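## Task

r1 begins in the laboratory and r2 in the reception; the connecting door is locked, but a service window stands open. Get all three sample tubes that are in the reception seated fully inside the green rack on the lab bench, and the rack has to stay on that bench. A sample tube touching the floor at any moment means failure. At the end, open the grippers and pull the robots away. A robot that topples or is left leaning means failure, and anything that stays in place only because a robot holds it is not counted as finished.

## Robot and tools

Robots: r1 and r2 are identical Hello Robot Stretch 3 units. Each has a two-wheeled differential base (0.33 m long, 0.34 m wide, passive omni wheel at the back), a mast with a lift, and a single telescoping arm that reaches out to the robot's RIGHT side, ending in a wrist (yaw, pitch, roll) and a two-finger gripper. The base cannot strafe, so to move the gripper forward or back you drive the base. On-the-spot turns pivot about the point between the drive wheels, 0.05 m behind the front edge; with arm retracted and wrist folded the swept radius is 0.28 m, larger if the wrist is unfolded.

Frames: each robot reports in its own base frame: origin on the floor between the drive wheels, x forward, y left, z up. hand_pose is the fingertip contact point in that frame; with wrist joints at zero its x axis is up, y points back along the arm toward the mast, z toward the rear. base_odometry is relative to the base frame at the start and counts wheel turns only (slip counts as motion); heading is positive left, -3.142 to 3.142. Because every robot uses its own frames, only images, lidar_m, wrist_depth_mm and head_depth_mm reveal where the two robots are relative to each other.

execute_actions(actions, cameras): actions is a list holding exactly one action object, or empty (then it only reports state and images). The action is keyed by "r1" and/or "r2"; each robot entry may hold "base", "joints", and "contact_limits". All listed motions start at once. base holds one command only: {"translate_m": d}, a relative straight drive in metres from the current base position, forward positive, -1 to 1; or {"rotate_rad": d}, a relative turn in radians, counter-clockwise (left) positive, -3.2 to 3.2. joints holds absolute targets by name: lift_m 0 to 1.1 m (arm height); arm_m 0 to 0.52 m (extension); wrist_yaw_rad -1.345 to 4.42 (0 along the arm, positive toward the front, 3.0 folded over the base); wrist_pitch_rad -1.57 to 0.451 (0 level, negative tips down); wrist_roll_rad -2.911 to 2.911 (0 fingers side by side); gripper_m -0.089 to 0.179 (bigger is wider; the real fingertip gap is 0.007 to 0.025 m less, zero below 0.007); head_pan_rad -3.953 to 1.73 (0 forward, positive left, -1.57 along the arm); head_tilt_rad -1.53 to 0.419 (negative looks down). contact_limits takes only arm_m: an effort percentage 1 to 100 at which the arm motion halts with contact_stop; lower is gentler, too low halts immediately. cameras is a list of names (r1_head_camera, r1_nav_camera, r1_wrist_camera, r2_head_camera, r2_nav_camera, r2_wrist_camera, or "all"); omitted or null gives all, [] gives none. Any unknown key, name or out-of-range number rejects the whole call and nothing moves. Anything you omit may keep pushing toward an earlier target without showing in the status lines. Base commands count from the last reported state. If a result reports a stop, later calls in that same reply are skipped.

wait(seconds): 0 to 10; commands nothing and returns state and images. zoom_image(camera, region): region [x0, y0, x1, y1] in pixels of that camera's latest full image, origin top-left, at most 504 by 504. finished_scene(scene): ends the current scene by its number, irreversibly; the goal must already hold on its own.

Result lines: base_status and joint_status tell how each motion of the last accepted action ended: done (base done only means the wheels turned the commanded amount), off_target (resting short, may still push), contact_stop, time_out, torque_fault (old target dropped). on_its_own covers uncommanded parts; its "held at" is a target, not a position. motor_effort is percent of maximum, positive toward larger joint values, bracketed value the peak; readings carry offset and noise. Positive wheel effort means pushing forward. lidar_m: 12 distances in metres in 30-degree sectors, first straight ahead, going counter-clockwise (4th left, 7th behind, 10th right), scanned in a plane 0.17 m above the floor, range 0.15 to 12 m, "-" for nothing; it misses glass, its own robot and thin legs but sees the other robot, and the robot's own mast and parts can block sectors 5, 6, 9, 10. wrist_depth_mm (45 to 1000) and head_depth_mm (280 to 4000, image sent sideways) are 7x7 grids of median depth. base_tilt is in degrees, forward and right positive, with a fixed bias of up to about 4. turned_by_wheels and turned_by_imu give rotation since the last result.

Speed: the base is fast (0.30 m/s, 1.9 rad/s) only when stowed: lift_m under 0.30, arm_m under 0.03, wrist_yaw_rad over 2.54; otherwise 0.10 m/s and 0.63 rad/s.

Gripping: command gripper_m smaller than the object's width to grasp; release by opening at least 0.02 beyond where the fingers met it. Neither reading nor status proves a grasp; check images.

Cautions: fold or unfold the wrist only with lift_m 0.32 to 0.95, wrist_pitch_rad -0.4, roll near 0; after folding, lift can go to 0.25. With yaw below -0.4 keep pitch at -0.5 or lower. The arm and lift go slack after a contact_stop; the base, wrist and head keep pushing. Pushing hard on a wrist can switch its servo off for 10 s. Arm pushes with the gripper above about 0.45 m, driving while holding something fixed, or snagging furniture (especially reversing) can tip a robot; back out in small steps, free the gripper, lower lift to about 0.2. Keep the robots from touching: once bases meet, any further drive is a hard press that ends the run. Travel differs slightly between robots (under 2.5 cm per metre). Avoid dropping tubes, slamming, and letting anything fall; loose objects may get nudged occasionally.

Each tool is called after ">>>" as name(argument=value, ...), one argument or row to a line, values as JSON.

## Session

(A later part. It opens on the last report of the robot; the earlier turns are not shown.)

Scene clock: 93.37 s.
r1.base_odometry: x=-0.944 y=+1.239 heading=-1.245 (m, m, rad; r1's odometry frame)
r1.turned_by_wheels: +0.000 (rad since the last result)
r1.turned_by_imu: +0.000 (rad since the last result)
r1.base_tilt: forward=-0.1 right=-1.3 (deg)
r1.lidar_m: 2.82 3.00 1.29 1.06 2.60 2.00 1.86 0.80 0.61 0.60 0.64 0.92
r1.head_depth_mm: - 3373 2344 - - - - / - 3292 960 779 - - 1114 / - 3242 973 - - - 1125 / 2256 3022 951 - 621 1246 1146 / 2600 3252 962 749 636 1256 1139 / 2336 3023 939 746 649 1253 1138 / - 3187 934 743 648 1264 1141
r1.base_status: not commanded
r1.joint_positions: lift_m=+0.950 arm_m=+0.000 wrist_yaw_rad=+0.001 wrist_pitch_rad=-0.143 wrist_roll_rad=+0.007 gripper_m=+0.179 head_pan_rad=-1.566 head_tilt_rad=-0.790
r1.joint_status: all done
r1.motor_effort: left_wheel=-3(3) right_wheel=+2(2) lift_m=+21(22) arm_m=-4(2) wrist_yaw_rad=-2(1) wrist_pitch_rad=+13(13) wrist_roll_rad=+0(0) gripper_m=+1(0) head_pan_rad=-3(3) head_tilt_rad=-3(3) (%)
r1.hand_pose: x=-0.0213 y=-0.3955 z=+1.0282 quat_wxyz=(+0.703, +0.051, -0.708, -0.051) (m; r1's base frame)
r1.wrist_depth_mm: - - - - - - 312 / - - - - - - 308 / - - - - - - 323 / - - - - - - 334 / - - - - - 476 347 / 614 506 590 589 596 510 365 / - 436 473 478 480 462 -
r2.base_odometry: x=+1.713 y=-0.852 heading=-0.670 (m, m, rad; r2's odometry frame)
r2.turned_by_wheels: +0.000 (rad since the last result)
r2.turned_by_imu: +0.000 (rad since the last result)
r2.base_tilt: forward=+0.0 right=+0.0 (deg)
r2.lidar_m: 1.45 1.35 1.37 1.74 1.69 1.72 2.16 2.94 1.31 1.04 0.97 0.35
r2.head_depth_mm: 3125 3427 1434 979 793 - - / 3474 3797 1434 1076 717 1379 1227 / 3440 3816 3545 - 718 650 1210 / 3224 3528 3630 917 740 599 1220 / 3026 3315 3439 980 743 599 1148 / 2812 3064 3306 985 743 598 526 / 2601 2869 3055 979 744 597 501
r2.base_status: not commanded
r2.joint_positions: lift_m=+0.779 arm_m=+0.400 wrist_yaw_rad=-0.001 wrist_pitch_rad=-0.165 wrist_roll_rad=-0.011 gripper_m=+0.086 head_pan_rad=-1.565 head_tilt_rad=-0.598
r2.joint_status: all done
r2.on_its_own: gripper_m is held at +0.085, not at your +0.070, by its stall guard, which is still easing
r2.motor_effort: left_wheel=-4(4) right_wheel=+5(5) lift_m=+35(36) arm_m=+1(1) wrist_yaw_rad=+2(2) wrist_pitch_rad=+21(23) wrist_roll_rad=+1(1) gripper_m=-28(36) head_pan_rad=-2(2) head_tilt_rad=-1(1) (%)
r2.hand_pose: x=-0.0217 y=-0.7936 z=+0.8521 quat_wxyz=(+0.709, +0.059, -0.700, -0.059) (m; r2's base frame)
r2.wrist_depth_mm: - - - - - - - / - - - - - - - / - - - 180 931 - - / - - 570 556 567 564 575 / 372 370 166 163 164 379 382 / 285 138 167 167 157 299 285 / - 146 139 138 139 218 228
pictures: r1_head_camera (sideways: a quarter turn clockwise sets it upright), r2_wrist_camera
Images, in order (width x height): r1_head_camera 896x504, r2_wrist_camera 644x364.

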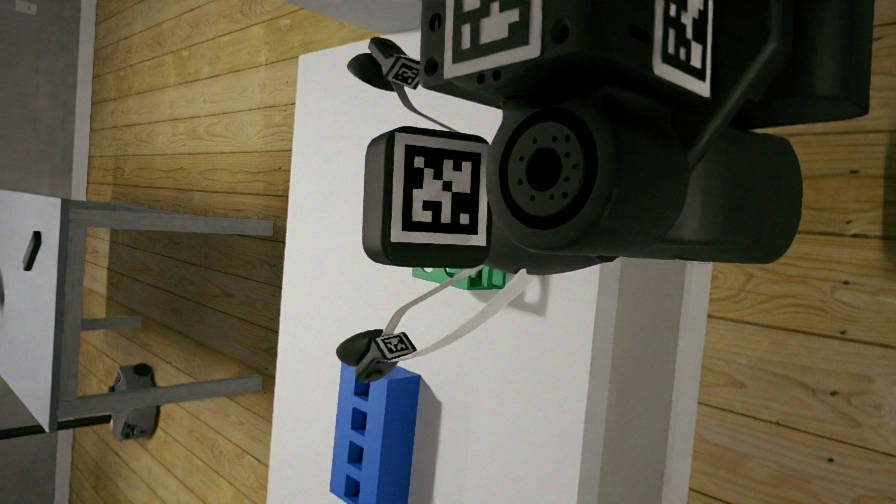

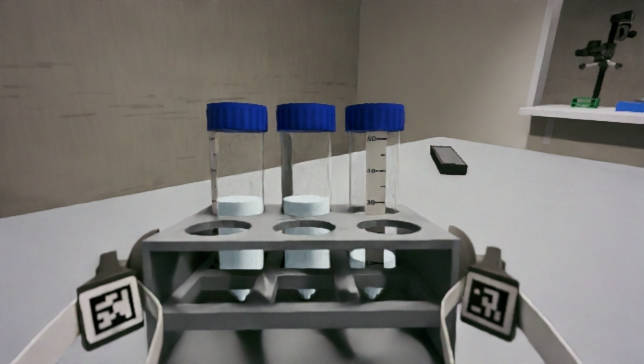

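>>> execute_actions(
  actions=[
    {"r2":{"base":{"rotate_rad":0.43},"joints":{"lift_m":0.85,"arm_m":0.01}}},
  ],
  cameras=[],
)

>>> execute_actions(
  actions=[
    {"r2":{"base":{"translate_m":-1.0}}},
  ],
  cameras=[],
)

>>> execute_actions(
  actions=[
    {"r2":{"base":{"translate_m":-1.0}}},
  ],
  cameras=[],
)

>>> execute_actions(
  actions=[
    {"r2":{"base":{"translate_m":-0.22}}},
  ],
  cameras=[],
)

>>> execute_actions(
  actions=[
    {"r2":{"base":{"rotate_rad":-1.46}}},
  ],
  cameras=[],
)

>>> execute_actions(
  actions=[
    {"r2":{"base":{"translate_m":1.0}}},
  ],
  cameras=["r2_nav_camera"],
)

Scene clock: 98.13 s.
r1.base_odometry: x=-0.944 y=+1.239 heading=-1.245 (m, m, rad; r1's odometry frame)
r1.turned_by_wheels: +0.000 (rad since the last result)
r1.turned_by_imu: +0.000 (rad since the last result)
r1.base_tilt: forward=-0.1 right=-1.3 (deg)
r1.lidar_m: 2.82 2.99 1.29 1.07 2.60 2.00 1.86 0.80 0.61 0.60 0.64 0.92
r1.head_depth_mm: - 3299 2333 - - - - / - 3224 960 782 - - 1114 / - 3219 977 - - - 1128 / 2279 3117 950 - 623 1246 1145 / 2533 3203 965 748 635 1250 1146 / 2295 3028 944 749 651 1250 1144 / - 3180 937 744 647 1262 1138
r1.base_status: not commanded
r1.joint_positions: lift_m=+0.950 arm_m=+0.000 wrist_yaw_rad=+0.001 wrist_pitch_rad=-0.143 wrist_roll_rad=+0.007 gripper_m=+0.179 head_pan_rad=-1.566 head_tilt_rad=-0.790
r1.joint_status: not commanded
r1.motor_effort: left_wheel=-3(3) right_wheel=+2(2) lift_m=+21(21) arm_m=-3(4) wrist_yaw_rad=-1(1) wrist_pitch_rad=+13(13) wrist_roll_rad=+0(0) gripper_m=+0(1) head_pan_rad=-4(3) head_tilt_rad=-3(4) (%)
r1.hand_pose: x=-0.0213 y=-0.3955 z=+1.0282 quat_wxyz=(+0.703, +0.051, -0.708, -0.051) (m; r1's base frame)
r1.wrist_depth_mm: - - - - - - 311 / - - - - - - 310 / - - - - - - 321 / - - - - - - 335 / - - - - - 474 348 / 610 502 586 597 598 509 364 / - 439 475 474 475 461 -
r2.base_odometry: x=+1.713 y=-0.852 heading=-0.241 (m, m, rad; r2's odometry frame)
r2.turned_by_wheels: +0.430 (rad since the last result)
r2.turned_by_imu: +0.434 (rad since the last result)
r2.base_tilt: forward=-0.1 right=+0.0 (deg)
r2.lidar_m: 1.35 1.36 1.62 1.69 1.70 2.01 2.95 1.31 1.09 0.97 0.35 1.50
r2.head_depth_mm: 2796 3090 3326 975 741 597 - / 2756 3083 3313 977 769 589 - / 2696 2971 3203 981 521 - - / 2623 2998 3161 982 527 573 838 / 2598 2918 3189 982 767 596 538 / 2564 2800 3054 981 742 598 526 / 2515 2782 3016 2199 771 597 514
r2.base_status: done
r2.joint_positions: lift_m=+0.849 arm_m=+0.010 wrist_yaw_rad=+0.000 wrist_pitch_rad=-0.167 wrist_roll_rad=-0.011 gripper_m=+0.102 head_pan_rad=-1.565 head_tilt_rad=-0.598
r2.joint_status: all done
r2.on_its_own: gripper_m is held at +0.101, not at your +0.070, by its stall guard, which is not easing now
r2.motor_effort: left_wheel=-4(12) right_wheel=+4(14) lift_m=+35(37) arm_m=-4(3) wrist_yaw_rad=+0(2) wrist_pitch_rad=+22(22) wrist_roll_rad=+1(0) gripper_m=-20(27) head_pan_rad=-2(2) head_tilt_rad=-1(1) (%)
r2.hand_pose: x=-0.0214 y=-0.4039 z=+0.9217 quat_wxyz=(+0.709, +0.060, -0.700, -0.059) (m; r2's base frame)
r2.wrist_depth_mm: - - - - - - - / - - - - - - - / - - - - - - - / - - 709 652 726 807 807 / - 491 187 467 185 536 535 / 434 138 179 182 159 421 405 / 315 148 148 164 143 306 318
pictures: none
No camera images: the call's "cameras" was empty. Leave "cameras" out to get every camera's image.

Scene clock: 109.37 s.
r1.base_odometry: x=-0.944 y=+1.239 heading=-1.245 (m, m, rad; r1's odometry frame)
r1.turned_by_wheels: +0.000 (rad since the last result)
r1.turned_by_imu: +0.001 (rad since the last result)
r1.base_tilt: forward=-0.2 right=-1.4 (deg)
r1.lidar_m: 2.82 2.99 1.29 1.06 2.60 2.00 1.86 0.80 0.61 0.60 0.64 0.92
r1.head_depth_mm: - 3280 2363 - - - - / - 3279 962 782 - - 1110 / - 3239 980 - - - 1132 / 2265 3049 951 - 622 1246 1147 / 2571 3179 960 747 636 1252 1138 / 2335 2987 939 748 649 1244 1139 / - 2987 938 747 651 1268 1129
r1.base_status: not commanded
r1.joint_positions: lift_m=+0.950 arm_m=+0.000 wrist_yaw_rad=+0.001 wrist_pitch_rad=-0.143 wrist_roll_rad=+0.007 gripper_m=+0.179 head_pan_rad=-1.566 head_tilt_rad=-0.790
r1.joint_status: not commanded
r1.motor_effort: left_wheel=-3(4) right_wheel=+2(2) lift_m=+21(21) arm_m=-3(2) wrist_yaw_rad=-1(0) wrist_pitch_rad=+13(13) wrist_roll_rad=+0(0) gripper_m=+0(0) head_pan_rad=-3(3) head_tilt_rad=-4(3) (%)
r1.hand_pose: x=-0.0213 y=-0.3955 z=+1.0282 quat_wxyz=(+0.703, +0.051, -0.708, -0.051) (m; r1's base frame)
r1.wrist_depth_mm: - - - - - - 311 / - - - - - - 309 / - - - - - - 322 / - - - - - - 334 / - - - - - 477 345 / 609 502 596 597 605 514 364 / - 436 474 473 472 459 -
r2.base_odometry: x=+0.742 y=-0.613 heading=-0.241 (m, m, rad; r2's odometry frame)
r2.turned_by_wheels: +0.000 (rad since the last result)
r2.turned_by_imu: +0.004 (rad since the last result)
r2.base_tilt: forward=+0.0 right=-0.1 (deg)
r2.lidar_m: 1.21 2.34 1.68 1.50 1.48 1.78 1.96 1.97 0.59 0.64 1.17 1.22
r2.head_depth_mm: 3000 3339 3578 2404 1699 1474 - / 2927 3239 3504 2286 769 896 - / 2871 3191 3396 974 520 - - / 2823 3137 3367 982 528 1407 1206 / 2777 3074 3300 983 772 1417 1221 / 2709 3020 3234 984 744 1392 1227 / 2688 2898 3197 989 744 1382 1230
r2.base_status: done
r2.joint_positions: lift_m=+0.849 arm_m=+0.010 wrist_yaw_rad=+0.000 wrist_pitch_rad=-0.167 wrist_roll_rad=-0.011 gripper_m=+0.102 head_pan_rad=-1.565 head_tilt_rad=-0.598
r2.joint_status: not commanded
r2.on_its_own: gripper_m is held at +0.101, not at your +0.070, by its stall guard, which is not easing now
r2.motor_effort: left_wheel=-4(10) right_wheel=+5(7) lift_m=+35(35) arm_m=-4(4) wrist_yaw_rad=+0(0) wrist_pitch_rad=+22(22) wrist_roll_rad=+0(1) gripper_m=-20(21) head_pan_rad=-2(2) head_tilt_rad=-1(2) (%)
r2.hand_pose: x=-0.0214 y=-0.4039 z=+0.9217 quat_wxyz=(+0.709, +0.060, -0.700, -0.059) (m; r2's base frame)
r2.wrist_depth_mm: - - - - - - - / - - - - - - - / - - - - - - - / 771 799 715 645 - - - / 526 522 187 468 186 - - / 393 138 179 182 159 - - / 315 148 148 164 144 - -
pictures: none
No camera images: the call's "cameras" was empty. Leave "cameras" out to get every camera's image.

Scene clock: 120.60 s.
r1.base_odometry: x=-0.944 y=+1.239 heading=-1.245 (m, m, rad; r1's odometry frame)
r1.turned_by_wheels: +0.000 (rad since the last result)
r1.turned_by_imu: +0.001 (rad since the last result)
r1.base_tilt: forward=-0.1 right=-1.3 (deg)
r1.lidar_m: 2.82 3.00 1.29 1.07 2.61 2.00 1.86 0.79 0.61 0.60 0.64 0.92
r1.head_depth_mm: - 3262 2326 - - - - / - 3289 963 781 - - 1110 / - 3226 977 - - - 1133 / 2280 3053 953 - 622 1243 1141 / 2578 3236 963 751 636 1247 1144 / 2331 3022 940 745 649 1253 1141 / - 3175 940 743 647 1266 1131
r1.base_status: not commanded
r1.joint_positions: lift_m=+0.950 arm_m=+0.000 wrist_yaw_rad=+0.001 wrist_pitch_rad=-0.143 wrist_roll_rad=+0.007 gripper_m=+0.179 head_pan_rad=-1.566 head_tilt_rad=-0.790
r1.joint_status: not commanded
r1.motor_effort: left_wheel=-3(4) right_wheel=+2(2) lift_m=+21(21) arm_m=-3(4) wrist_yaw_rad=-1(1) wrist_pitch_rad=+13(13) wrist_roll_rad=+0(0) gripper_m=+0(0) head_pan_rad=-4(3) head_tilt_rad=-3(4) (%)
r1.hand_pose: x=-0.0213 y=-0.3955 z=+1.0282 quat_wxyz=(+0.703, +0.051, -0.708, -0.051) (m; r1's base frame)
r1.wrist_depth_mm: - - - - - - 312 / - - - - - - 309 / - - - - - - 321 / - - - - - - 333 / - - - - - 474 347 / 618 503 593 598 603 509 364 / - 438 473 474 480 461 -
r2.base_odometry: x=-0.229 y=-0.375 heading=-0.241 (m, m, rad; r2's odometry frame)
r2.turned_by_wheels: +0.000 (rad since the last result)
r2.turned_by_imu: +0.004 (rad since the last result)
r2.base_tilt: forward=+0.0 right=-0.1 (deg)
r2.lidar_m: 2.21 2.34 1.44 1.28 1.32 1.07 0.96 0.98 1.19 2.26 1.51 0.97
r2.head_depth_mm: 1863 1902 1804 2042 1815 1462 - / 2347 2488 2577 2375 1892 1434 - / 2997 3206 3333 2421 520 - - / 2973 3271 3563 2408 528 1406 1208 / 2943 3244 3452 2402 1894 1464 1222 / 2894 3242 3441 2411 1809 1457 1223 / 2866 3127 3384 2412 1814 1475 1224
r2.base_status: done
r2.joint_positions: lift_m=+0.849 arm_m=+0.010 wrist_yaw_rad=+0.000 wrist_pitch_rad=-0.167 wrist_roll_rad=-0.011 gripper_m=+0.102 head_pan_rad=-1.565 head_tilt_rad=-0.598
r2.joint_status: not commanded
r2.on_its_own: gripper_m is held at +0.101, not at your +0.070, by its stall guard, which is not easing now
r2.motor_effort: left_wheel=-4(9) right_wheel=+5(6) lift_m=+35(35) arm_m=-4(4) wrist_yaw_rad=+0(0) wrist_pitch_rad=+22(22) wrist_roll_rad=+1(0) gripper_m=-21(20) head_pan_rad=-2(2) head_tilt_rad=-1(1) (%)
r2.hand_pose: x=-0.0214 y=-0.4039 z=+0.9217 quat_wxyz=(+0.709, +0.060, -0.700, -0.059) (m; r2's base frame)
r2.wrist_depth_mm: - - - - - - - / - - - - - - - / - - - - - - - / - - - - - - 807 / - - 187 - 184 - 856 / - 137 180 181 158 - 885 / - 149 148 164 144 - 870
pictures: none
No camera images: the call's "cameras" was empty. Leave "cameras" out to get every camera's image.

Scene clock: 124.03 s.
r1.base_odometry: x=-0.944 y=+1.239 heading=-1.245 (m, m, rad; r1's odometry frame)
r1.turned_by_wheels: +0.000 (rad since the last result)
r1.turned_by_imu: +0.000 (rad since the last result)
r1.base_tilt: forward=-0.1 right=-1.3 (deg)
r1.lidar_m: 2.82 3.01 1.28 1.06 2.60 2.01 1.86 0.80 0.61 0.60 0.64 0.92
r1.head_depth_mm: - 3290 2346 - - - - / - 3301 958 781 - - 1119 / - 3227 975 - - - 1128 / 2272 3058 953 - 622 1245 1145 / 2577 3268 968 747 637 1246 1138 / 2338 2979 941 747 651 1259 1138 / - 3151 932 744 648 1264 1140
r1.base_status: not commanded
r1.joint_positions: lift_m=+0.950 arm_m=+0.000 wrist_yaw_rad=+0.001 wrist_pitch_rad=-0.143 wrist_roll_rad=+0.007 gripper_m=+0.179 head_pan_rad=-1.566 head_tilt_rad=-0.790
r1.joint_status: not commanded
r1.motor_effort: left_wheel=-3(3) right_wheel=+2(2) lift_m=+21(21) arm_m=-4(3) wrist_yaw_rad=+0(0) wrist_pitch_rad=+13(13) wrist_roll_rad=+0(0) gripper_m=+0(1) head_pan_rad=-4(3) head_tilt_rad=-3(4) (%)
r1.hand_pose: x=-0.0213 y=-0.3955 z=+1.0282 quat_wxyz=(+0.703, +0.051, -0.708, -0.051) (m; r1's base frame)
r1.wrist_depth_mm: - - - - - - 310 / - - - - - - 310 / - - - - - - 323 / - - - - - - 333 / - - - - - 475 346 / 615 507 592 588 601 511 363 / - 438 476 476 476 460 -
r2.base_odometry: x=-0.442 y=-0.322 heading=-0.241 (m, m, rad; r2's odometry frame)
r2.turned_by_wheels: +0.000 (rad since the last result)
r2.turned_by_imu: +0.001 (rad since the last result)
r2.base_tilt: forward=+0.0 right=+0.0 (deg)
r2.lidar_m: 2.43 2.27 1.39 1.25 1.27 0.83 0.74 0.77 0.92 1.76 1.65 1.16
r2.head_depth_mm: 1593 3404 1432 1552 1644 1463 - / 1820 1904 1664 2106 1868 1439 - / 2488 2653 2830 2415 520 - - / 3022 3362 3575 2419 528 1396 1205 / 2963 3286 3458 2419 1895 1470 1218 / 2907 3239 3508 2374 1817 1463 1225 / 2849 3158 3354 2424 1824 1461 1220
r2.base_status: done
r2.joint_positions: lift_m=+0.849 arm_m=+0.010 wrist_yaw_rad=+0.000 wrist_pitch_rad=-0.167 wrist_roll_rad=-0.011 gripper_m=+0.102 head_pan_rad=-1.565 head_tilt_rad=-0.598
r2.joint_status: not commanded
r2.on_its_own: gripper_m is held at +0.101, not at your +0.070, by its stall guard, which is not easing now
r2.motor_effort: left_wheel=-4(9) right_wheel=+5(6) lift_m=+35(35) arm_m=-4(4) wrist_yaw_rad=+0(0) wrist_pitch_rad=+22(22) wrist_roll_rad=+0(1) gripper_m=-21(21) head_pan_rad=-2(2) head_tilt_rad=-1(2) (%)
r2.hand_pose: x=-0.0214 y=-0.4039 z=+0.9217 quat_wxyz=(+0.709, +0.060, -0.700, -0.059) (m; r2's base frame)
r2.wrist_depth_mm: - - - - - - 629 / - - - - - - 629 / - - - - - - 639 / - - - - 908 792 647 / - - 186 - 185 865 652 / - 138 180 181 158 825 666 / - 148 148 164 143 962 671
pictures: none
No camera images: the call's "cameras" was empty. Leave "cameras" out to get every camera's image.

Scene clock: 127.40 s.
r1.base_odometry: x=-0.944 y=+1.239 heading=-1.245 (m, m, rad; r1's odometry frame)
r1.turned_by_wheels: +0.000 (rad since the last result)
r1.turned_by_imu: +0.000 (rad since the last result)
r1.base_tilt: forward=-0.1 right=-1.3 (deg)
r1.lidar_m: 2.82 3.00 1.29 1.06 2.61 2.00 1.86 0.80 0.61 0.60 0.64 0.92
r1.head_depth_mm: - 3290 2370 - - - - / - 3327 963 780 - - 1114 / - 3244 977 - - - 1132 / 2264 3051 953 - 623 1251 1153 / 2589 3202 962 752 637 1247 1141 / 2327 3013 940 745 651 1262 1132 / - 3181 939 743 649 1256 1139
r1.base_status: not commanded
r1.joint_positions: lift_m=+0.950 arm_m=+0.000 wrist_yaw_rad=+0.001 wrist_pitch_rad=-0.143 wrist_roll_rad=+0.007 gripper_m=+0.179 head_pan_rad=-1.566 head_tilt_rad=-0.790
r1.joint_status: not commanded
r1.motor_effort: left_wheel=-3(3) right_wheel=+2(2) lift_m=+21(21) arm_m=-3(2) wrist_yaw_rad=+0(0) wrist_pitch_rad=+13(13) wrist_roll_rad=+0(0) gripper_m=+0(0) head_pan_rad=-3(4) head_tilt_rad=-4(4) (%)
r1.hand_pose: x=-0.0213 y=-0.3955 z=+1.0282 quat_wxyz=(+0.703, +0.051, -0.708, -0.051) (m; r1's base frame)
r1.wrist_depth_mm: - - - - - - 312 / - - - - - - 311 / - - - - - - 322 / - - - - - - 334 / - - - - - 475 345 / 616 500 594 597 598 507 363 / - 437 472 477 479 460 -
r2.base_odometry: x=-0.442 y=-0.322 heading=-1.701 (m, m, rad; r2's odometry frame)
r2.turned_by_wheels: -1.460 (rad since the last result)
r2.turned_by_imu: -1.473 (rad since the last result)
r2.base_tilt: forward=+0.0 right=+0.0 (deg)
r2.lidar_m: 2.21 1.65 1.16 2.42 1.99 1.34 1.25 1.17 0.80 0.74 0.77 1.00
r2.head_depth_mm: 614 682 765 873 1013 1206 - / 611 674 757 861 954 1192 - / 603 658 740 839 519 - - / 619 684 766 858 527 1188 1199 / 613 679 760 862 975 1184 1232 / 612 673 753 853 987 1168 1222 / 608 668 746 848 972 1145 1229
r2.base_status: done
r2.joint_positions: lift_m=+0.849 arm_m=+0.010 wrist_yaw_rad=+0.000 wrist_pitch_rad=-0.167 wrist_roll_rad=-0.011 gripper_m=+0.102 head_pan_rad=-1.565 head_tilt_rad=-0.598
r2.joint_status: not commanded
r2.on_its_own: gripper_m is held at +0.101, not at your +0.070, by its stall guard, which is not easing now
r2.motor_effort: left_wheel=+3(9) right_wheel=-4(9) lift_m=+36(35) arm_m=-4(4) wrist_yaw_rad=+0(0) wrist_pitch_rad=+22(22) wrist_roll_rad=+1(0) gripper_m=-21(21) head_pan_rad=-2(2) head_tilt_rad=-1(2) (%)
r2.hand_pose: x=-0.0214 y=-0.4039 z=+0.9217 quat_wxyz=(+0.709, +0.060, -0.700, -0.059) (m; r2's base frame)
r2.wrist_depth_mm: 425 439 452 456 470 484 510 / 446 460 475 473 503 524 536 / 458 480 494 498 520 537 573 / 482 505 525 508 561 579 601 / 512 521 187 530 185 599 646 / 529 138 178 181 158 662 675 / 556 148 147 164 143 691 738
pictures: none
No camera images: the call's "cameras" was empty. Leave "cameras" out to get every camera's image.

Scene clock: 138.63 s.
r1.base_odometry: x=-0.944 y=+1.239 heading=-1.245 (m, m, rad; r1's odometry frame)
r1.turned_by_wheels: +0.000 (rad since the last result)
r1.turned_by_imu: +0.001 (rad since the last result)
r1.base_tilt: forward=-0.1 right=-1.3 (deg)
r1.lidar_m: 2.82 3.00 1.28 1.06 2.60 1.99 1.85 0.80 0.61 0.60 0.64 0.92
r1.head_depth_mm: - 3287 2351 - - - - / - 3252 965 780 - - 1105 / - 3233 975 - - - 1116 / 2290 2995 952 - 620 1249 1145 / 2553 3190 967 748 636 1252 1143 / 2331 2987 944 746 651 1255 1141 / - 3028 936 744 650 1264 1134
r1.base_status: not commanded
r1.joint_positions: lift_m=+0.950 arm_m=+0.000 wrist_yaw_rad=+0.001 wrist_pitch_rad=-0.143 wrist_roll_rad=+0.007 gripper_m=+0.179 head_pan_rad=-1.566 head_tilt_rad=-0.790
r1.joint_status: not commanded
r1.motor_effort: left_wheel=-4(3) right_wheel=+2(3) lift_m=+21(21) arm_m=-3(4) wrist_yaw_rad=-1(0) wrist_pitch_rad=+13(13) wrist_roll_rad=+0(0) gripper_m=-1(2) head_pan_rad=-3(3) head_tilt_rad=-4(4) (%)
r1.hand_pose: x=-0.0213 y=-0.3955 z=+1.0282 quat_wxyz=(+0.703, +0.051, -0.708, -0.051) (m; r1's base frame)
r1.wrist_depth_mm: - - - - - - 311 / - - - - - - 310 / - - - - - - 321 / - - - - - - 333 / - - - - - 474 347 / 611 501 592 593 602 509 364 / - 436 472 476 477 460 -
r2.base_odometry: x=-0.572 y=-1.314 heading=-1.701 (m, m, rad; r2's odometry frame)
r2.turned_by_wheels: +0.000 (rad since the last result)
r2.turned_by_imu: -0.001 (rad since the last result)
r2.base_tilt: forward=+0.0 right=-0.1 (deg)
r2.lidar_m: 1.92 2.51 1.05 1.16 0.99 2.41 2.25 1.06 0.72 0.67 0.68 0.87
r2.head_depth_mm: 548 609 683 779 902 1074 - / 543 595 677 771 859 1063 - / - - 819 840 519 - - / - - 3359 980 528 1031 1186 / - 3114 3574 985 770 1028 1184 / - - 3158 983 742 1013 1169 / - - 3559 983 744 655 1167
r2.base_status: done
r2.joint_positions: lift_m=+0.849 arm_m=+0.010 wrist_yaw_rad=+0.000 wrist_pitch_rad=-0.167 wrist_roll_rad=-0.011 gripper_m=+0.102 head_pan_rad=-1.565 head_tilt_rad=-0.598
r2.joint_status: not commanded
r2.on_its_own: gripper_m is held at +0.101, not at your +0.070, by its stall guard, which is not easing now
r2.motor_effort: left_wheel=+5(9) right_wheel=-5(6) lift_m=+36(35) arm_m=-4(4) wrist_yaw_rad=+0(0) wrist_pitch_rad=+22(22) wrist_roll_rad=+1(0) gripper_m=-20(21) head_pan_rad=-2(2) head_tilt_rad=-1(1) (%)
r2.hand_pose: x=-0.0214 y=-0.4039 z=+0.9217 quat_wxyz=(+0.709, +0.060, -0.700, -0.059) (m; r2's base frame)
r2.wrist_depth_mm: 976 - - - 399 415 435 / - - - - 423 441 455 / - - - 529 449 462 484 / - - 731 451 471 497 511 / 446 449 187 458 184 525 548 / 393 137 180 181 159 555 591 / 316 148 148 164 144 605 632
pictures: r2_nav_camera (sideways: a quarter turn counterclockwise sets it upright)
Images, in order (width x height): r2_nav_camera 672x504.

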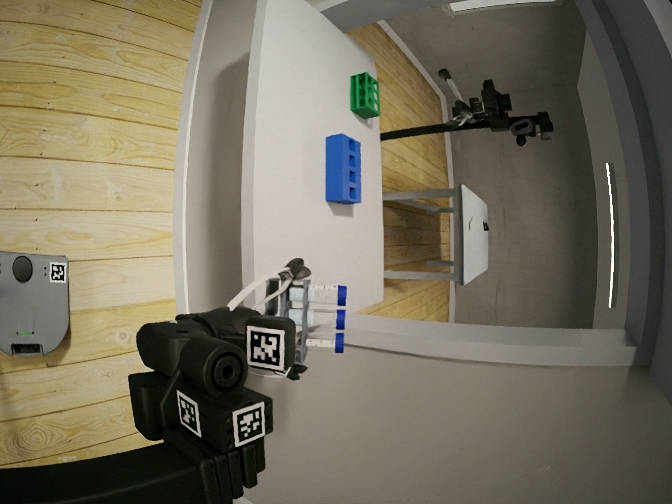

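>>> execute_actions(
  actions=[
    {"r2":{"base":{"rotate_rad":0.07}}},
  ],
  cameras=[],
)

>>> execute_actions(
  actions=[
    {"r2":{"base":{"translate_m":0.56}}},
  ],
  cameras=[],
)

>>> execute_actions(
  actions=[
    {"r2":{"joints":{"arm_m":0.15,"lift_m":0.75}},"r1":{"joints":{"lift_m":0.85,"gripper_m":0.07,"wrist_pitch_rad":-0.1}}},
  ],
  cameras=["r2_head_camera","r1_wrist_camera"],
)

Scene clock: 139.93 s.
r1.base_odometry: x=-0.944 y=+1.239 heading=-1.245 (m, m, rad; r1's odometry frame)
r1.turned_by_wheels: +0.000 (rad since the last result)
r1.turned_by_imu: +0.000 (rad since the last result)
r1.base_tilt: forward=-0.2 right=-1.3 (deg)
r1.lidar_m: 2.82 2.99 1.28 1.06 2.60 2.00 1.86 0.80 0.61 0.60 0.64 0.92
r1.head_depth_mm: - 3283 2354 - - - - / - 3276 961 781 - - 1108 / - 3229 969 - - - 1137 / 2278 3082 953 - 619 1251 1146 / 2577 3207 963 748 637 1237 1146 / 2320 3030 942 745 650 1250 1139 / 3980 3021 936 745 647 1258 1142
r1.base_status: not commanded
r1.joint_positions: lift_m=+0.950 arm_m=+0.000 wrist_yaw_rad=+0.001 wrist_pitch_rad=-0.143 wrist_roll_rad=+0.007 gripper_m=+0.179 head_pan_rad=-1.566 head_tilt_rad=-0.790
r1.joint_status: not commanded
r1.motor_effort: left_wheel=-3(3) right_wheel=+2(2) lift_m=+21(20) arm_m=-3(3) wrist_yaw_rad=-1(1) wrist_pitch_rad=+13(13) wrist_roll_rad=+0(0) gripper_m=-1(0) head_pan_rad=-3(3) head_tilt_rad=-3(4) (%)
r1.hand_pose: x=-0.0213 y=-0.3955 z=+1.0282 quat_wxyz=(+0.703, +0.051, -0.708, -0.051) (m; r1's base frame)
r1.wrist_depth_mm: - - - - - - 310 / - - - - - - 310 / - - - - - - 320 / - - - - - - 334 / - - - - - 473 348 / 615 499 591 594 595 507 365 / - 436 473 471 476 461 -
r2.base_odometry: x=-0.572 y=-1.314 heading=-1.631 (m, m, rad; r2's odometry frame)
r2.turned_by_wheels: +0.070 (rad since the last result)
r2.turned_by_imu: +0.071 (rad since the last result)
r2.base_tilt: forward=+0.0 right=-0.1 (deg)
r2.lidar_m: 2.38 2.55 1.05 0.99 1.00 2.34 2.25 0.98 0.70 0.67 0.69 0.93
r2.head_depth_mm: 528 592 666 754 875 1040 - / 642 646 675 756 823 1030 - / - - 3382 980 520 - - / - 3146 3566 983 528 1036 1192 / - 3146 3279 982 769 1032 1193 / - - 3548 884 743 1041 1196 / - - 3370 890 745 1034 1194
r2.base_status: done
r2.joint_positions: lift_m=+0.849 arm_m=+0.010 wrist_yaw_rad=+0.000 wrist_pitch_rad=-0.167 wrist_roll_rad=-0.011 gripper_m=+0.102 head_pan_rad=-1.565 head_tilt_rad=-0.598
r2.joint_status: not commanded
r2.on_its_own: gripper_m is held at +0.101, not at your +0.070, by its stall guard, which is not easing now
r2.motor_effort: left_wheel=-4(4) right_wheel=+5(5) lift_m=+35(35) arm_m=-4(4) wrist_yaw_rad=+0(0) wrist_pitch_rad=+22(22) wrist_roll_rad=+0(1) gripper_m=-21(21) head_pan_rad=-2(2) head_tilt_rad=-1(0) (%)
r2.hand_pose: x=-0.0214 y=-0.4039 z=+0.9217 quat_wxyz=(+0.709, +0.060, -0.700, -0.059) (m; r2's base frame)
r2.wrist_depth_mm: - - - - 390 393 403 / - - - - 403 415 425 / - - - - 424 436 449 / - - 720 664 443 462 472 / 468 463 187 466 185 487 496 / 391 138 179 181 158 520 529 / 317 148 148 165 143 560 568
pictures: none
No camera images: the call's "cameras" was empty. Leave "cameras" out to get every camera's image.

Scene clock: 146.77 s.
r1.base_odometry: x=-0.944 y=+1.239 heading=-1.245 (m, m, rad; r1's odometry frame)
r1.turned_by_wheels: +0.000 (rad since the last result)
r1.turned_by_imu: +0.000 (rad since the last result)
r1.base_tilt: forward=-0.1 right=-1.3 (deg)
r1.lidar_m: 2.83 3.00 1.28 1.06 2.60 2.00 1.86 0.80 0.61 0.60 0.64 0.92
r1.head_depth_mm: - 3308 2351 - - - - / - 3331 958 781 - - 1112 / 1030 987 975 - - - 1121 / 2139 2951 949 - 622 1243 1149 / 2598 3170 965 747 637 1242 1148 / 2337 3037 945 747 650 1271 1147 / - 3125 934 744 649 1261 1138
r1.base_status: not commanded
r1.joint_positions: lift_m=+0.950 arm_m=+0.000 wrist_yaw_rad=+0.001 wrist_pitch_rad=-0.143 wrist_roll_rad=+0.007 gripper_m=+0.179 head_pan_rad=-1.566 head_tilt_rad=-0.790
r1.joint_status: not commanded
r1.motor_effort: left_wheel=-3(3) right_wheel=+2(2) lift_m=+21(20) arm_m=-4(4) wrist_yaw_rad=+0(0) wrist_pitch_rad=+13(13) wrist_roll_rad=+0(0) gripper_m=+1(0) head_pan_rad=-3(3) head_tilt_rad=-3(3) (%)
r1.hand_pose: x=-0.0213 y=-0.3955 z=+1.0282 quat_wxyz=(+0.703, +0.051, -0.708, -0.051) (m; r1's base frame)
r1.wrist_depth_mm: - - - - - - 312 / - - - - - - 310 / - - - - - - 321 / - - - 734 - - 337 / - - - - - 475 348 / 608 500 591 591 598 516 365 / - 438 470 471 474 457 -
r2.base_odometry: x=-0.606 y=-1.873 heading=-1.631 (m, m, rad; r2's odometry frame)
r2.turned_by_wheels: +0.000 (rad since the last result)
r2.turned_by_imu: -0.001 (rad since the last result)
r2.base_tilt: forward=-0.1 right=+0.0 (deg)
r2.lidar_m: 1.91 1.97 2.65 0.99 1.24 2.93 2.81 0.96 0.68 0.66 0.68 0.91
r2.head_depth_mm: - - 3314 979 741 651 - / - 3110 3571 981 770 635 - / - 2768 3557 939 520 - - / 1260 1095 3136 922 528 639 1166 / - - 3554 982 771 653 1170 / - - 3397 857 747 652 1171 / 581 589 649 736 850 1007 1168
r2.base_status: done
r2.joint_positions: lift_m=+0.849 arm_m=+0.010 wrist_yaw_rad=+0.000 wrist_pitch_rad=-0.167 wrist_roll_rad=-0.011 gripper_m=+0.102 head_pan_rad=-1.565 head_tilt_rad=-0.598
r2.joint_status: not commanded
r2.on_its_own: gripper_m is held at +0.101, not at your +0.070, by its stall guard, which is not easing now
r2.motor_effort: left_wheel=-4(6) right_wheel=+4(10) lift_m=+35(35) arm_m=-4(4) wrist_yaw_rad=+0(0) wrist_pitch_rad=+22(22) wrist_roll_rad=+1(1) gripper_m=-20(21) head_pan_rad=-2(2) head_tilt_rad=-1(1) (%)
r2.hand_pose: x=-0.0214 y=-0.4039 z=+0.9217 quat_wxyz=(+0.709, +0.060, -0.700, -0.059) (m; r2's base frame)
r2.wrist_depth_mm: 341 - - - - - - / 356 465 - - - - - / 375 465 - - - - - / 394 462 713 608 727 801 - / 421 424 187 460 185 487 533 / 440 137 179 182 158 421 404 / 452 149 148 163 144 307 320
pictures: none
No camera images: the call's "cameras" was empty. Leave "cameras" out to get every camera's image.

Scene clock: 149.07 s.
r1.base_odometry: x=-0.944 y=+1.239 heading=-1.245 (m, m, rad; r1's odometry frame)
r1.turned_by_wheels: +0.000 (rad since the last result)
r1.turned_by_imu: +0.000 (rad since the last result)
r1.base_tilt: forward=-0.2 right=-1.3 (deg)
r1.lidar_m: 2.82 2.99 1.29 1.06 2.61 2.00 1.86 0.80 0.61 0.60 0.64 0.92
r1.head_depth_mm: - 3296 2301 759 628 - - / - 3291 963 759 633 - - / - 988 892 694 - - - / 1226 2937 896 704 - 1256 1124 / 2581 3202 945 748 636 1240 1142 / 2327 3012 940 748 653 1254 1139 / - 3155 941 744 646 1268 1137
r1.base_status: not commanded
r1.joint_positions: lift_m=+0.850 arm_m=+0.000 wrist_yaw_rad=+0.001 wrist_pitch_rad=-0.125 wrist_roll_rad=+0.007 gripper_m=+0.070 head_pan_rad=-1.566 head_tilt_rad=-0.790
r1.joint_status: all done
r1.motor_effort: left_wheel=-3(3) right_wheel=+2(2) lift_m=+17(21) arm_m=-4(2) wrist_yaw_rad=-1(0) wrist_pitch_rad=+14(15) wrist_roll_rad=+0(0) gripper_m=+0(85) head_pan_rad=-3(4) head_tilt_rad=-4(4) (%)
r1.hand_pose: x=-0.0213 y=-0.3965 z=+0.9330 quat_wxyz=(+0.703, +0.045, -0.708, -0.044) (m; r1's base frame)
r1.wrist_depth_mm: - - - - - - 314 / - - - - - - 310 / - - - - - - 321 / - - - 622 - - 332 / 585 467 629 582 647 472 347 / 420 414 - 419 399 421 359 / 347 345 334 289 329 352 376
r2.base_odometry: x=-0.606 y=-1.873 heading=-1.631 (m, m, rad; r2's odometry frame)
r2.turned_by_wheels: +0.000 (rad since the last result)
r2.turned_by_imu: +0.000 (rad since the last result)
r2.base_tilt: forward=+0.0 right=+0.0 (deg)
r2.lidar_m: 1.91 1.97 2.64 1.00 1.24 2.93 2.81 0.95 0.69 0.66 0.68 0.91
r2.head_depth_mm: - - 3278 982 742 635 - / - 3108 3621 977 741 - 1166 / - 3131 3340 944 691 - 1168 / 1257 1313 2698 926 694 652 1170 / - - 3567 987 742 653 1167 / - - 3359 853 744 652 1174 / 580 590 651 737 850 1013 1174
r2.base_status: not commanded
r2.joint_positions: lift_m=+0.751 arm_m=+0.150 wrist_yaw_rad=+0.000 wrist_pitch_rad=-0.137 wrist_roll_rad=-0.010 gripper_m=+0.102 head_pan_rad=-1.565 head_tilt_rad=-0.598
r2.joint_status: all done
r2.on_its_own: gripper_m is held at +0.101, not at your +0.070, by its stall guard, which is not easing now
r2.motor_effort: left_wheel=-4(4) right_wheel=+4(5) lift_m=+10(33) arm_m=+3(3) wrist_yaw_rad=+0(0) wrist_pitch_rad=+8(22) wrist_roll_rad=+0(0) gripper_m=-21(21) head_pan_rad=-2(2) head_tilt_rad=-2(1) (%)
r2.hand_pose: x=-0.0214 y=-0.5452 z=+0.8305 quat_wxyz=(+0.709, +0.049, -0.702, -0.048) (m; r2's base frame)
r2.wrist_depth_mm: 310 - 965 - - - - / 318 - - - - - - / 317 - - - - - - / 315 - 483 440 489 368 378 / 298 345 187 303 186 325 329 / 254 137 176 180 158 269 256 / - 150 156 155 142 193 203
pictures: r1_wrist_camera, r2_head_camera (sideways: a quarter turn clockwise sets it upright)
Images, in order (width x height): r1_wrist_camera 644x364, r2_head_camera 896x504.

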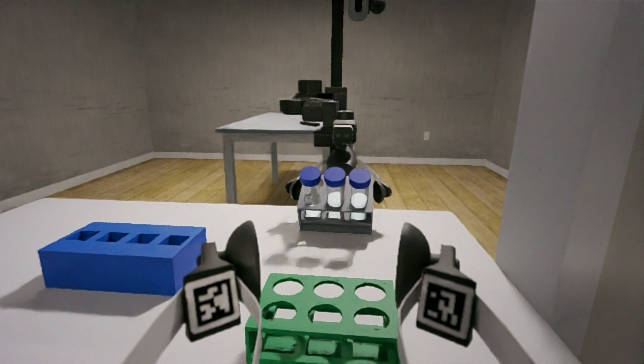

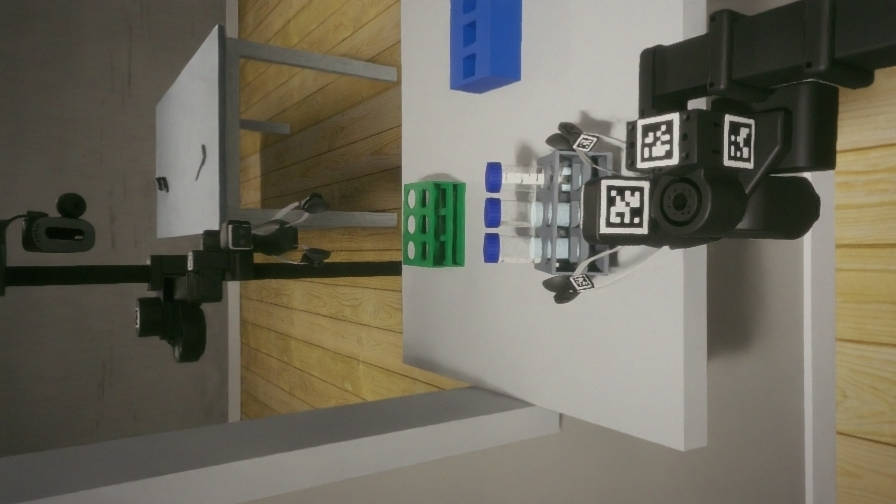

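>>> execute_actions(
  actions=[
    {"r2":{"joints":{"arm_m":0.25,"lift_m":0.76}}},
  ],
  cameras=[],
)

>>> execute_actions(
  actions=[
    {"r2":{"joints":{"lift_m":0.735}}},
  ],
  cameras=[],
)

>>> execute_actions(
  actions=[
    {"r2":{"joints":{"gripper_m":0.179}}},
  ],
  cameras=[],
)

>>> execute_actions(
  actions=[
    {"r2":{"joints":{"arm_m":0.01}},"r1":{"joints":{"arm_m":0.15,"lift_m":0.8,"gripper_m":0.055}}},
  ],
  cameras=["r2_head_camera","r1_wrist_camera"],
)

Scene clock: 151.60 s.
r1.base_odometry: x=-0.944 y=+1.239 heading=-1.245 (m, m, rad; r1's odometry frame)
r1.turned_by_wheels: +0.000 (rad since the last result)
r1.turned_by_imu: +0.000 (rad since the last result)
r1.base_tilt: forward=-0.1 right=-1.3 (deg)
r1.lidar_m: 2.83 3.01 1.29 1.07 2.61 2.00 1.85 0.80 0.61 0.60 0.64 0.92
r1.head_depth_mm: - 3265 2307 760 628 - - / - 3301 958 762 636 - - / - 919 849 694 - - - / 1229 2885 856 703 - 1269 1125 / 2552 3221 950 747 636 1244 1142 / 2337 3013 940 747 649 1249 1136 / - 3185 933 743 648 1261 1138
r1.base_status: not commanded
r1.joint_positions: lift_m=+0.850 arm_m=+0.000 wrist_yaw_rad=+0.001 wrist_pitch_rad=-0.125 wrist_roll_rad=+0.007 gripper_m=+0.070 head_pan_rad=-1.566 head_tilt_rad=-0.790
r1.joint_status: not commanded
r1.motor_effort: left_wheel=-3(3) right_wheel=+2(2) lift_m=+17(17) arm_m=-3(3) wrist_yaw_rad=-1(0) wrist_pitch_rad=+14(14) wrist_roll_rad=+0(0) gripper_m=-1(0) head_pan_rad=-3(3) head_tilt_rad=-3(4) (%)
r1.hand_pose: x=-0.0213 y=-0.3965 z=+0.9330 quat_wxyz=(+0.703, +0.045, -0.708, -0.044) (m; r1's base frame)
r1.wrist_depth_mm: - - - - - - 313 / - - - - - - 308 / - - - 712 - - 322 / - - - 639 - - 333 / 580 467 634 498 599 474 346 / 420 417 - 418 403 422 361 / 343 349 333 290 330 353 379
r2.base_odometry: x=-0.606 y=-1.873 heading=-1.631 (m, m, rad; r2's odometry frame)
r2.turned_by_wheels: +0.000 (rad since the last result)
r2.turned_by_imu: +0.000 (rad since the last result)
r2.base_tilt: forward=+0.0 right=+0.0 (deg)
r2.lidar_m: 1.91 1.97 2.65 1.00 1.24 2.93 2.80 0.95 0.69 0.65 0.68 0.91
r2.head_depth_mm: - - 3312 976 753 634 - / - 3168 3507 979 - 1037 1167 / - 3167 3319 937 - 1038 1168 / 1260 1305 2678 934 721 652 1170 / - - 3595 984 744 652 1169 / - - 3372 858 744 654 1171 / 580 590 649 734 856 1006 1172
r2.base_status: not commanded
r2.joint_positions: lift_m=+0.759 arm_m=+0.250 wrist_yaw_rad=+0.000 wrist_pitch_rad=-0.156 wrist_roll_rad=-0.010 gripper_m=+0.102 head_pan_rad=-1.565 head_tilt_rad=-0.598
r2.joint_status: all done
r2.on_its_own: gripper_m is held at +0.101, not at your +0.070, by its stall guard, which is not easing now
r2.motor_effort: left_wheel=-4(4) right_wheel=+5(4) lift_m=+35(36) arm_m=+3(1) wrist_yaw_rad=+0(0) wrist_pitch_rad=+17(17) wrist_roll_rad=+0(0) gripper_m=-21(20) head_pan_rad=-2(2) head_tilt_rad=-1(1) (%)
r2.hand_pose: x=-0.0214 y=-0.6441 z=+0.8345 quat_wxyz=(+0.709, +0.056, -0.701, -0.055) (m; r2's base frame)
r2.wrist_depth_mm: - - 812 - - - - / - - - - - - - / - - - - - - - / - - 426 336 481 533 529 / 300 343 187 301 183 287 233 / 255 137 176 180 158 246 235 / - 146 163 161 142 198 207
pictures: none
No camera images: the call's "cameras" was empty. Leave "cameras" out to get every camera's image.

Scene clock: 152.60 s.
r1.base_odometry: x=-0.944 y=+1.239 heading=-1.245 (m, m, rad; r1's odometry frame)
r1.turned_by_wheels: +0.000 (rad since the last result)
r1.turned_by_imu: +0.000 (rad since the last result)
r1.base_tilt: forward=-0.2 right=-1.3 (deg)
r1.lidar_m: 2.82 3.00 1.29 1.07 2.61 2.00 1.86 0.80 0.61 0.60 0.64 0.92
r1.head_depth_mm: - 3297 2318 759 627 - - / - 3245 962 758 633 - - / - 2829 837 695 - - - / 1246 2789 856 701 - 1263 1127 / 2554 3148 946 749 636 1243 1139 / 2323 3022 939 746 651 1250 1143 / - 3135 934 744 648 1267 1138
r1.base_status: not commanded
r1.joint_positions: lift_m=+0.850 arm_m=+0.000 wrist_yaw_rad=+0.001 wrist_pitch_rad=-0.125 wrist_roll_rad=+0.007 gripper_m=+0.070 head_pan_rad=-1.566 head_tilt_rad=-0.790
r1.joint_status: not commanded
r1.motor_effort: left_wheel=-3(3) right_wheel=+2(2) lift_m=+17(17) arm_m=-2(3) wrist_yaw_rad=-1(1) wrist_pitch_rad=+14(14) wrist_roll_rad=+0(0) gripper_m=+0(0) head_pan_rad=-4(3) head_tilt_rad=-4(3) (%)
r1.hand_pose: x=-0.0213 y=-0.3965 z=+0.9330 quat_wxyz=(+0.703, +0.045, -0.708, -0.044) (m; r1's base frame)
r1.wrist_depth_mm: - - - - - - 312 / - - - - - - 310 / - - - 848 - - 322 / - - - 613 - - 332 / 586 470 636 507 594 472 344 / 421 414 - 419 400 423 360 / 342 346 336 290 330 353 377
r2.base_odometry: x=-0.606 y=-1.873 heading=-1.631 (m, m, rad; r2's odometry frame)
r2.turned_by_wheels: +0.000 (rad since the last result)
r2.turned_by_imu: +0.000 (rad since the last result)
r2.base_tilt: forward=-0.1 right=+0.0 (deg)
r2.lidar_m: 1.91 1.97 2.65 1.00 1.24 2.93 2.81 0.96 0.69 0.66 0.68 0.91
r2.head_depth_mm: - - 3328 974 743 637 - / - 3120 3560 978 796 1071 1167 / - 3132 3356 938 - 1069 1165 / 1252 1310 2685 921 742 1041 1171 / - - 3556 983 742 654 1168 / - - 3338 857 744 653 1168 / 579 588 650 735 855 1010 1177
r2.base_status: not commanded
r2.joint_positions: lift_m=+0.736 arm_m=+0.250 wrist_yaw_rad=+0.000 wrist_pitch_rad=-0.137 wrist_roll_rad=-0.010 gripper_m=+0.102 head_pan_rad=-1.565 head_tilt_rad=-0.598
r2.joint_status: all done
r2.on_its_own: gripper_m is held at +0.101, not at your +0.070, by its stall guard, which is not easing now
r2.motor_effort: left_wheel=-4(4) right_wheel=+4(4) lift_m=+11(32) arm_m=+3(3) wrist_yaw_rad=+0(0) wrist_pitch_rad=+8(17) wrist_roll_rad=+0(0) gripper_m=-21(21) head_pan_rad=-2(2) head_tilt_rad=-2(1) (%)
r2.hand_pose: x=-0.0214 y=-0.6452 z=+0.8154 quat_wxyz=(+0.709, +0.049, -0.702, -0.048) (m; r2's base frame)
r2.wrist_depth_mm: - - 802 - - - - / - - - - - - - / - - 986 185 - - - / - - 375 367 488 436 302 / 287 307 165 165 166 273 224 / 228 137 166 171 158 242 229 / - 147 139 139 138 174 181
pictures: none
No camera images: the call's "cameras" was empty. Leave "cameras" out to get every camera's image.

Scene clock: 153.87 s.
r1.base_odometry: x=-0.944 y=+1.239 heading=-1.245 (m, m, rad; r1's odometry frame)
r1.turned_by_wheels: +0.000 (rad since the last result)
r1.turned_by_imu: +0.000 (rad since the last result)
r1.base_tilt: forward=-0.1 right=-1.3 (deg)
r1.lidar_m: 2.82 2.99 1.29 1.07 2.60 2.00 1.85 0.80 0.61 0.60 0.64 0.92
r1.head_depth_mm: - 3269 2319 758 628 - - / - 3281 964 758 635 - - / - 2829 860 693 - - - / 1241 2771 882 706 - 1258 1122 / 2598 3241 943 751 636 1252 1142 / 2334 3033 938 746 650 1257 1138 / - 3157 937 745 648 1266 1136
r1.base_status: not commanded
r1.joint_positions: lift_m=+0.850 arm_m=+0.000 wrist_yaw_rad=+0.001 wrist_pitch_rad=-0.125 wrist_roll_rad=+0.007 gripper_m=+0.070 head_pan_rad=-1.566 head_tilt_rad=-0.790
r1.joint_status: not commanded
r1.motor_effort: left_wheel=-3(3) right_wheel=+2(2) lift_m=+17(17) arm_m=-4(3) wrist_yaw_rad=-1(0) wrist_pitch_rad=+14(14) wrist_roll_rad=+0(0) gripper_m=+0(0) head_pan_rad=-4(3) head_tilt_rad=-3(4) (%)
r1.hand_pose: x=-0.0213 y=-0.3965 z=+0.9330 quat_wxyz=(+0.703, +0.045, -0.708, -0.044) (m; r1's base frame)
r1.wrist_depth_mm: - - - - - - 310 / - - - - - - 310 / - - - 848 - - 319 / - - - 715 - - 334 / 579 466 598 512 566 475 347 / 421 415 - 417 400 423 362 / 345 347 333 289 331 350 378
r2.base_odometry: x=-0.606 y=-1.873 heading=-1.631 (m, m, rad; r2's odometry frame)
r2.turned_by_wheels: +0.000 (rad since the last result)
r2.turned_by_imu: +0.000 (rad since the last result)
r2.base_tilt: forward=-0.1 right=-0.1 (deg)
r2.lidar_m: 1.91 1.98 2.65 0.99 1.24 2.94 2.81 0.95 0.69 0.66 0.68 0.91
r2.head_depth_mm: - - 3320 979 740 636 - / - 3126 3568 977 794 1067 1168 / - 3136 3362 935 - 1065 1172 / 1256 1311 2650 908 719 1041 1167 / - - 3584 984 744 652 1168 / - - 3358 858 744 653 1171 / 579 589 649 736 851 1008 1166
r2.base_status: not commanded
r2.joint_positions: lift_m=+0.736 arm_m=+0.250 wrist_yaw_rad=+0.000 wrist_pitch_rad=-0.141 wrist_roll_rad=-0.010 gripper_m=+0.179 head_pan_rad=-1.565 head_tilt_rad=-0.598
r2.joint_status: all done
r2.motor_effort: left_wheel=-4(4) right_wheel=+4(4) lift_m=+12(11) arm_m=+2(3) wrist_yaw_rad=+0(0) wrist_pitch_rad=+10(10) wrist_roll_rad=+0(0) gripper_m=+1(94) head_pan_rad=-2(2) head_tilt_rad=-1(1) (%)
r2.hand_pose: x=-0.0214 y=-0.6450 z=+0.8144 quat_wxyz=(+0.709, +0.051, -0.701, -0.050) (m; r2's base frame)
r2.wrist_depth_mm: - - 805 - - - - / - - - - - - - / - - 400 158 - - - / - - 410 371 427 428 296 / 296 305 170 170 198 271 223 / - 140 140 140 133 - 227 / - 157 145 151 140 173 180
pictures: none
No camera images: the call's "cameras" was empty. Leave "cameras" out to get every camera's image.

Scene clock: 156.87 s.
r1.base_odometry: x=-0.944 y=+1.239 heading=-1.245 (m, m, rad; r1's odometry frame)
r1.turned_by_wheels: +0.000 (rad since the last result)
r1.turned_by_imu: +0.000 (rad since the last result)
r1.base_tilt: forward=-0.2 right=-1.3 (deg)
r1.lidar_m: 2.82 3.00 1.29 1.06 2.60 2.00 1.85 0.80 0.61 0.60 0.64 0.92
r1.head_depth_mm: - 3272 2329 764 - - - / - 3249 960 803 - 1223 1148 / - 2769 889 - - 1233 1152 / 1244 3019 920 686 639 1239 1149 / 2579 3207 946 752 638 1242 1141 / 2327 3055 943 748 649 1259 1136 / - 3206 942 742 648 1258 1130
r1.base_status: not commanded
r1.joint_positions: lift_m=+0.800 arm_m=+0.150 wrist_yaw_rad=+0.001 wrist_pitch_rad=-0.124 wrist_roll_rad=+0.007 gripper_m=+0.055 head_pan_rad=-1.566 head_tilt_rad=-0.790
r1.joint_status: all done
r1.motor_effort: left_wheel=-3(3) right_wheel=+2(2) lift_m=+17(20) arm_m=+4(3) wrist_yaw_rad=-1(1) wrist_pitch_rad=+14(14) wrist_roll_rad=+0(0) gripper_m=+0(60) head_pan_rad=-3(4) head_tilt_rad=-4(3) (%)
r1.hand_pose: x=-0.0213 y=-0.5459 z=+0.8831 quat_wxyz=(+0.703, +0.044, -0.708, -0.044) (m; r1's base frame)
r1.wrist_depth_mm: - - - - - - - / - - - - - - - / - - - 817 - - - / - - - 737 - - 319 / 344 467 509 354 479 518 319 / 256 315 - 334 - 357 315 / 256 276 256 257 257 281 282
r2.base_odometry: x=-0.606 y=-1.873 heading=-1.631 (m, m, rad; r2's odometry frame)
r2.turned_by_wheels: +0.000 (rad since the last result)
r2.turned_by_imu: +0.000 (rad since the last result)
r2.base_tilt: forward=-0.1 right=-0.1 (deg)
r2.lidar_m: 1.91 1.97 2.65 1.00 1.24 2.93 2.82 0.96 0.69 0.66 0.68 0.91
r2.head_depth_mm: - - 3312 979 745 653 1169 / - 3116 3501 974 741 650 1171 / - 3122 3534 910 741 651 - / 1260 2722 1049 914 734 654 1168 / - - 3569 984 742 654 1172 / - - 3299 856 744 653 1176 / 580 588 649 737 854 1008 1175
r2.base_status: not commanded
r2.joint_positions: lift_m=+0.736 arm_m=+0.010 wrist_yaw_rad=+0.000 wrist_pitch_rad=-0.141 wrist_roll_rad=-0.010 gripper_m=+0.179 head_pan_rad=-1.565 head_tilt_rad=-0.598
r2.joint_status: all done
r2.motor_effort: left_wheel=-4(4) right_wheel=+4(4) lift_m=+11(11) arm_m=-4(4) wrist_yaw_rad=+0(0) wrist_pitch_rad=+10(10) wrist_roll_rad=+0(0) gripper_m=+0(0) head_pan_rad=-2(2) head_tilt_rad=+0(2) (%)
r2.hand_pose: x=-0.0214 y=-0.4055 z=+0.8144 quat_wxyz=(+0.709, +0.051, -0.701, -0.050) (m; r2's base frame)
r2.wrist_depth_mm: 347 471 - - - - - / 360 466 - - - - - / 378 464 - 602 - - - / 395 427 427 399 452 455 481 / 404 304 304 306 309 333 309 / - 226 227 226 227 - 230 / - 207 211 217 224 517 544
pictures: r1_wrist_camera, r2_head_camera (sideways: a quarter turn clockwise sets it upright)
Images, in order (width x height): r1_wrist_camera 644x364, r2_head_camera 896x504.

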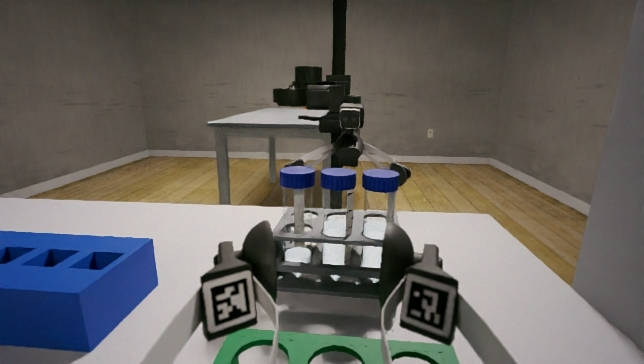

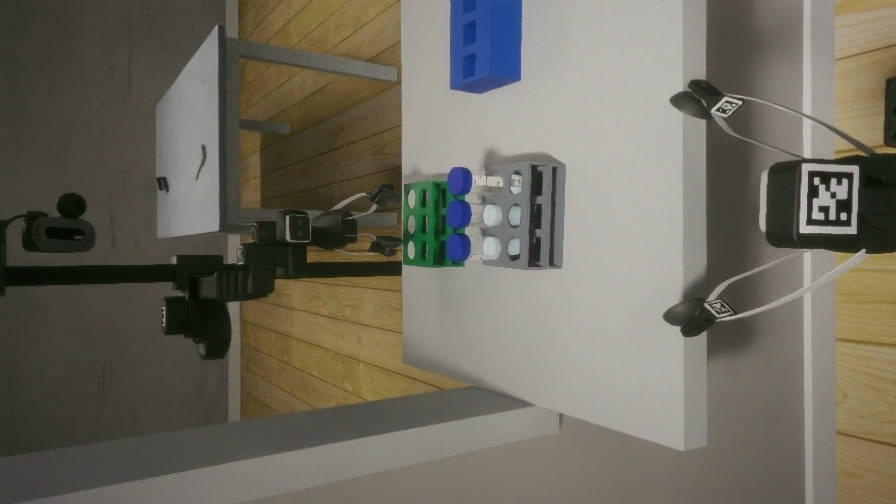

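>>> execute_actions(
  actions=[
    {"r1":{"base":{"translate_m":-0.05},"joints":{"arm_m":0.21,"lift_m":0.775,"gripper_m":0.05}},"r2":{"joints":{"lift_m":0.8,"wrist_pitch_rad":-0.3}}},
  ],
  cameras=["r2_head_camera","r1_wrist_camera","r2_wrist_camera"],
)

Scene clock: 158.80 s.
r1.base_odometry: x=-0.960 y=+1.287 heading=-1.245 (m, m, rad; r1's odometry frame)
r1.turned_by_wheels: +0.000 (rad since the last result)
r1.turned_by_imu: +0.000 (rad since the last result)
r1.base_tilt: forward=-0.1 right=-1.3 (deg)
r1.lidar_m: 2.87 3.07 1.32 1.07 2.53 1.95 1.85 0.79 0.61 0.60 0.63 0.92
r1.head_depth_mm: - 3143 694 736 877 - - / - 3242 960 811 - 1228 1151 / - 3125 948 - 610 1234 1141 / 1099 2861 851 690 619 1239 1149 / 2578 3171 943 706 636 1246 1143 / 2308 3022 936 746 650 1248 1134 / - 3121 936 742 647 1260 1144
r1.base_status: done
r1.joint_positions: lift_m=+0.775 arm_m=+0.210 wrist_yaw_rad=+0.001 wrist_pitch_rad=-0.124 wrist_roll_rad=+0.007 gripper_m=+0.050 head_pan_rad=-1.566 head_tilt_rad=-0.790
r1.joint_status: all done
r1.motor_effort: left_wheel=-4(6) right_wheel=+2(3) lift_m=+17(20) arm_m=+4(6) wrist_yaw_rad=+0(0) wrist_pitch_rad=+14(14) wrist_roll_rad=+0(0) gripper_m=+0(34) head_pan_rad=-3(3) head_tilt_rad=-4(3) (%)
r1.hand_pose: x=-0.0213 y=-0.6059 z=+0.8582 quat_wxyz=(+0.703, +0.044, -0.708, -0.044) (m; r1's base frame)
r1.wrist_depth_mm: - - - - - - - / - - - 871 - - - / - - - - - - - / - - - 267 - - 261 / 407 411 302 272 449 - 259 / 274 303 - 269 - 310 257 / 240 241 233 244 234 246 236
r2.base_odometry: x=-0.606 y=-1.873 heading=-1.631 (m, m, rad; r2's odometry frame)
r2.turned_by_wheels: +0.000 (rad since the last result)
r2.turned_by_imu: +0.000 (rad since the last result)
r2.base_tilt: forward=+0.0 right=+0.0 (deg)
r2.lidar_m: 1.91 1.97 2.66 1.00 1.24 2.93 2.80 0.96 0.69 0.66 0.68 0.91
r2.head_depth_mm: - - 3304 980 742 652 1159 / - 3121 3618 978 741 650 1153 / - 3111 3584 922 740 637 - / - - 1018 860 733 637 1166 / - 1351 3123 984 742 651 1170 / - - 3364 861 746 654 1174 / 579 590 652 736 848 1011 1168
r2.base_status: not commanded
r2.joint_positions: lift_m=+0.799 arm_m=+0.010 wrist_yaw_rad=+0.000 wrist_pitch_rad=-0.315 wrist_roll_rad=-0.010 gripper_m=+0.179 head_pan_rad=-1.565 head_tilt_rad=-0.598
r2.joint_status: all done
r2.motor_effort: left_wheel=-4(3) right_wheel=+4(4) lift_m=+34(36) arm_m=-4(4) wrist_yaw_rad=+0(0) wrist_pitch_rad=+7(11) wrist_roll_rad=+0(0) gripper_m=+0(1) head_pan_rad=-2(2) head_tilt_rad=-1(2) (%)
r2.hand_pose: x=-0.0214 y=-0.3914 z=+0.8357 quat_wxyz=(+0.702, +0.112, -0.694, -0.111) (m; r2's base frame)
r2.wrist_depth_mm: 341 - 940 - - - - / 362 469 - - - - - / 386 462 593 419 528 473 623 / 422 401 386 380 410 413 414 / 438 304 303 306 308 327 312 / - 244 245 247 252 - 262 / - 243 577 596 617 649 665
pictures: r1_wrist_camera, r2_head_camera (sideways: a quarter turn clockwise sets it upright), r2_wrist_camera
Images, in order (width x height): r1_wrist_camera 644x364, r2_head_camera 896x504, r2_wrist_camera 644x364.

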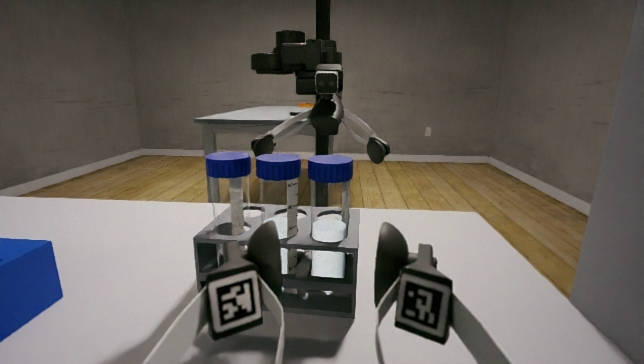

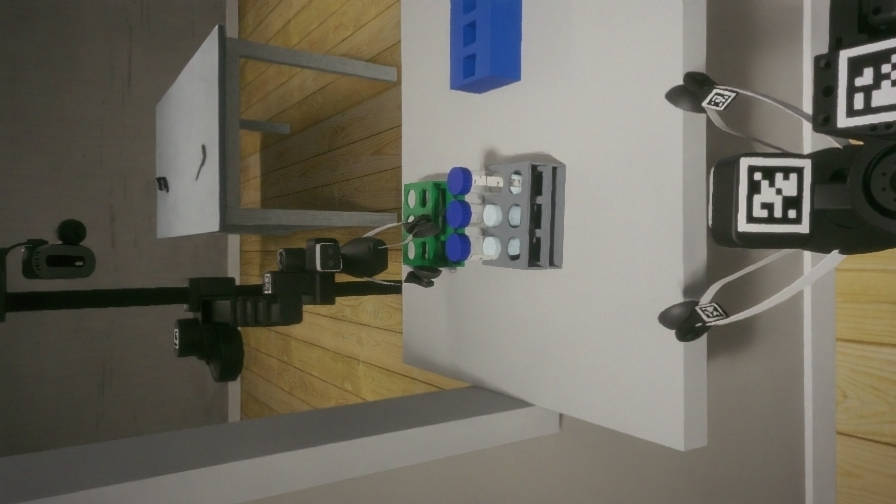

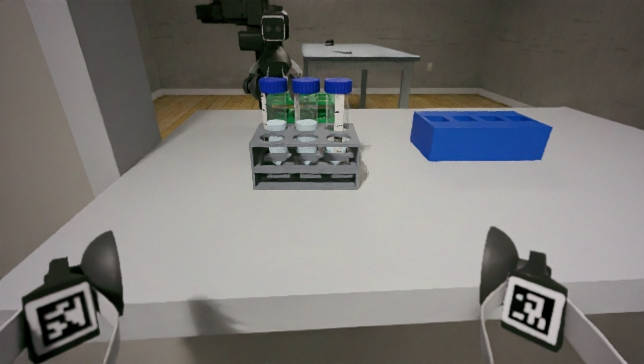

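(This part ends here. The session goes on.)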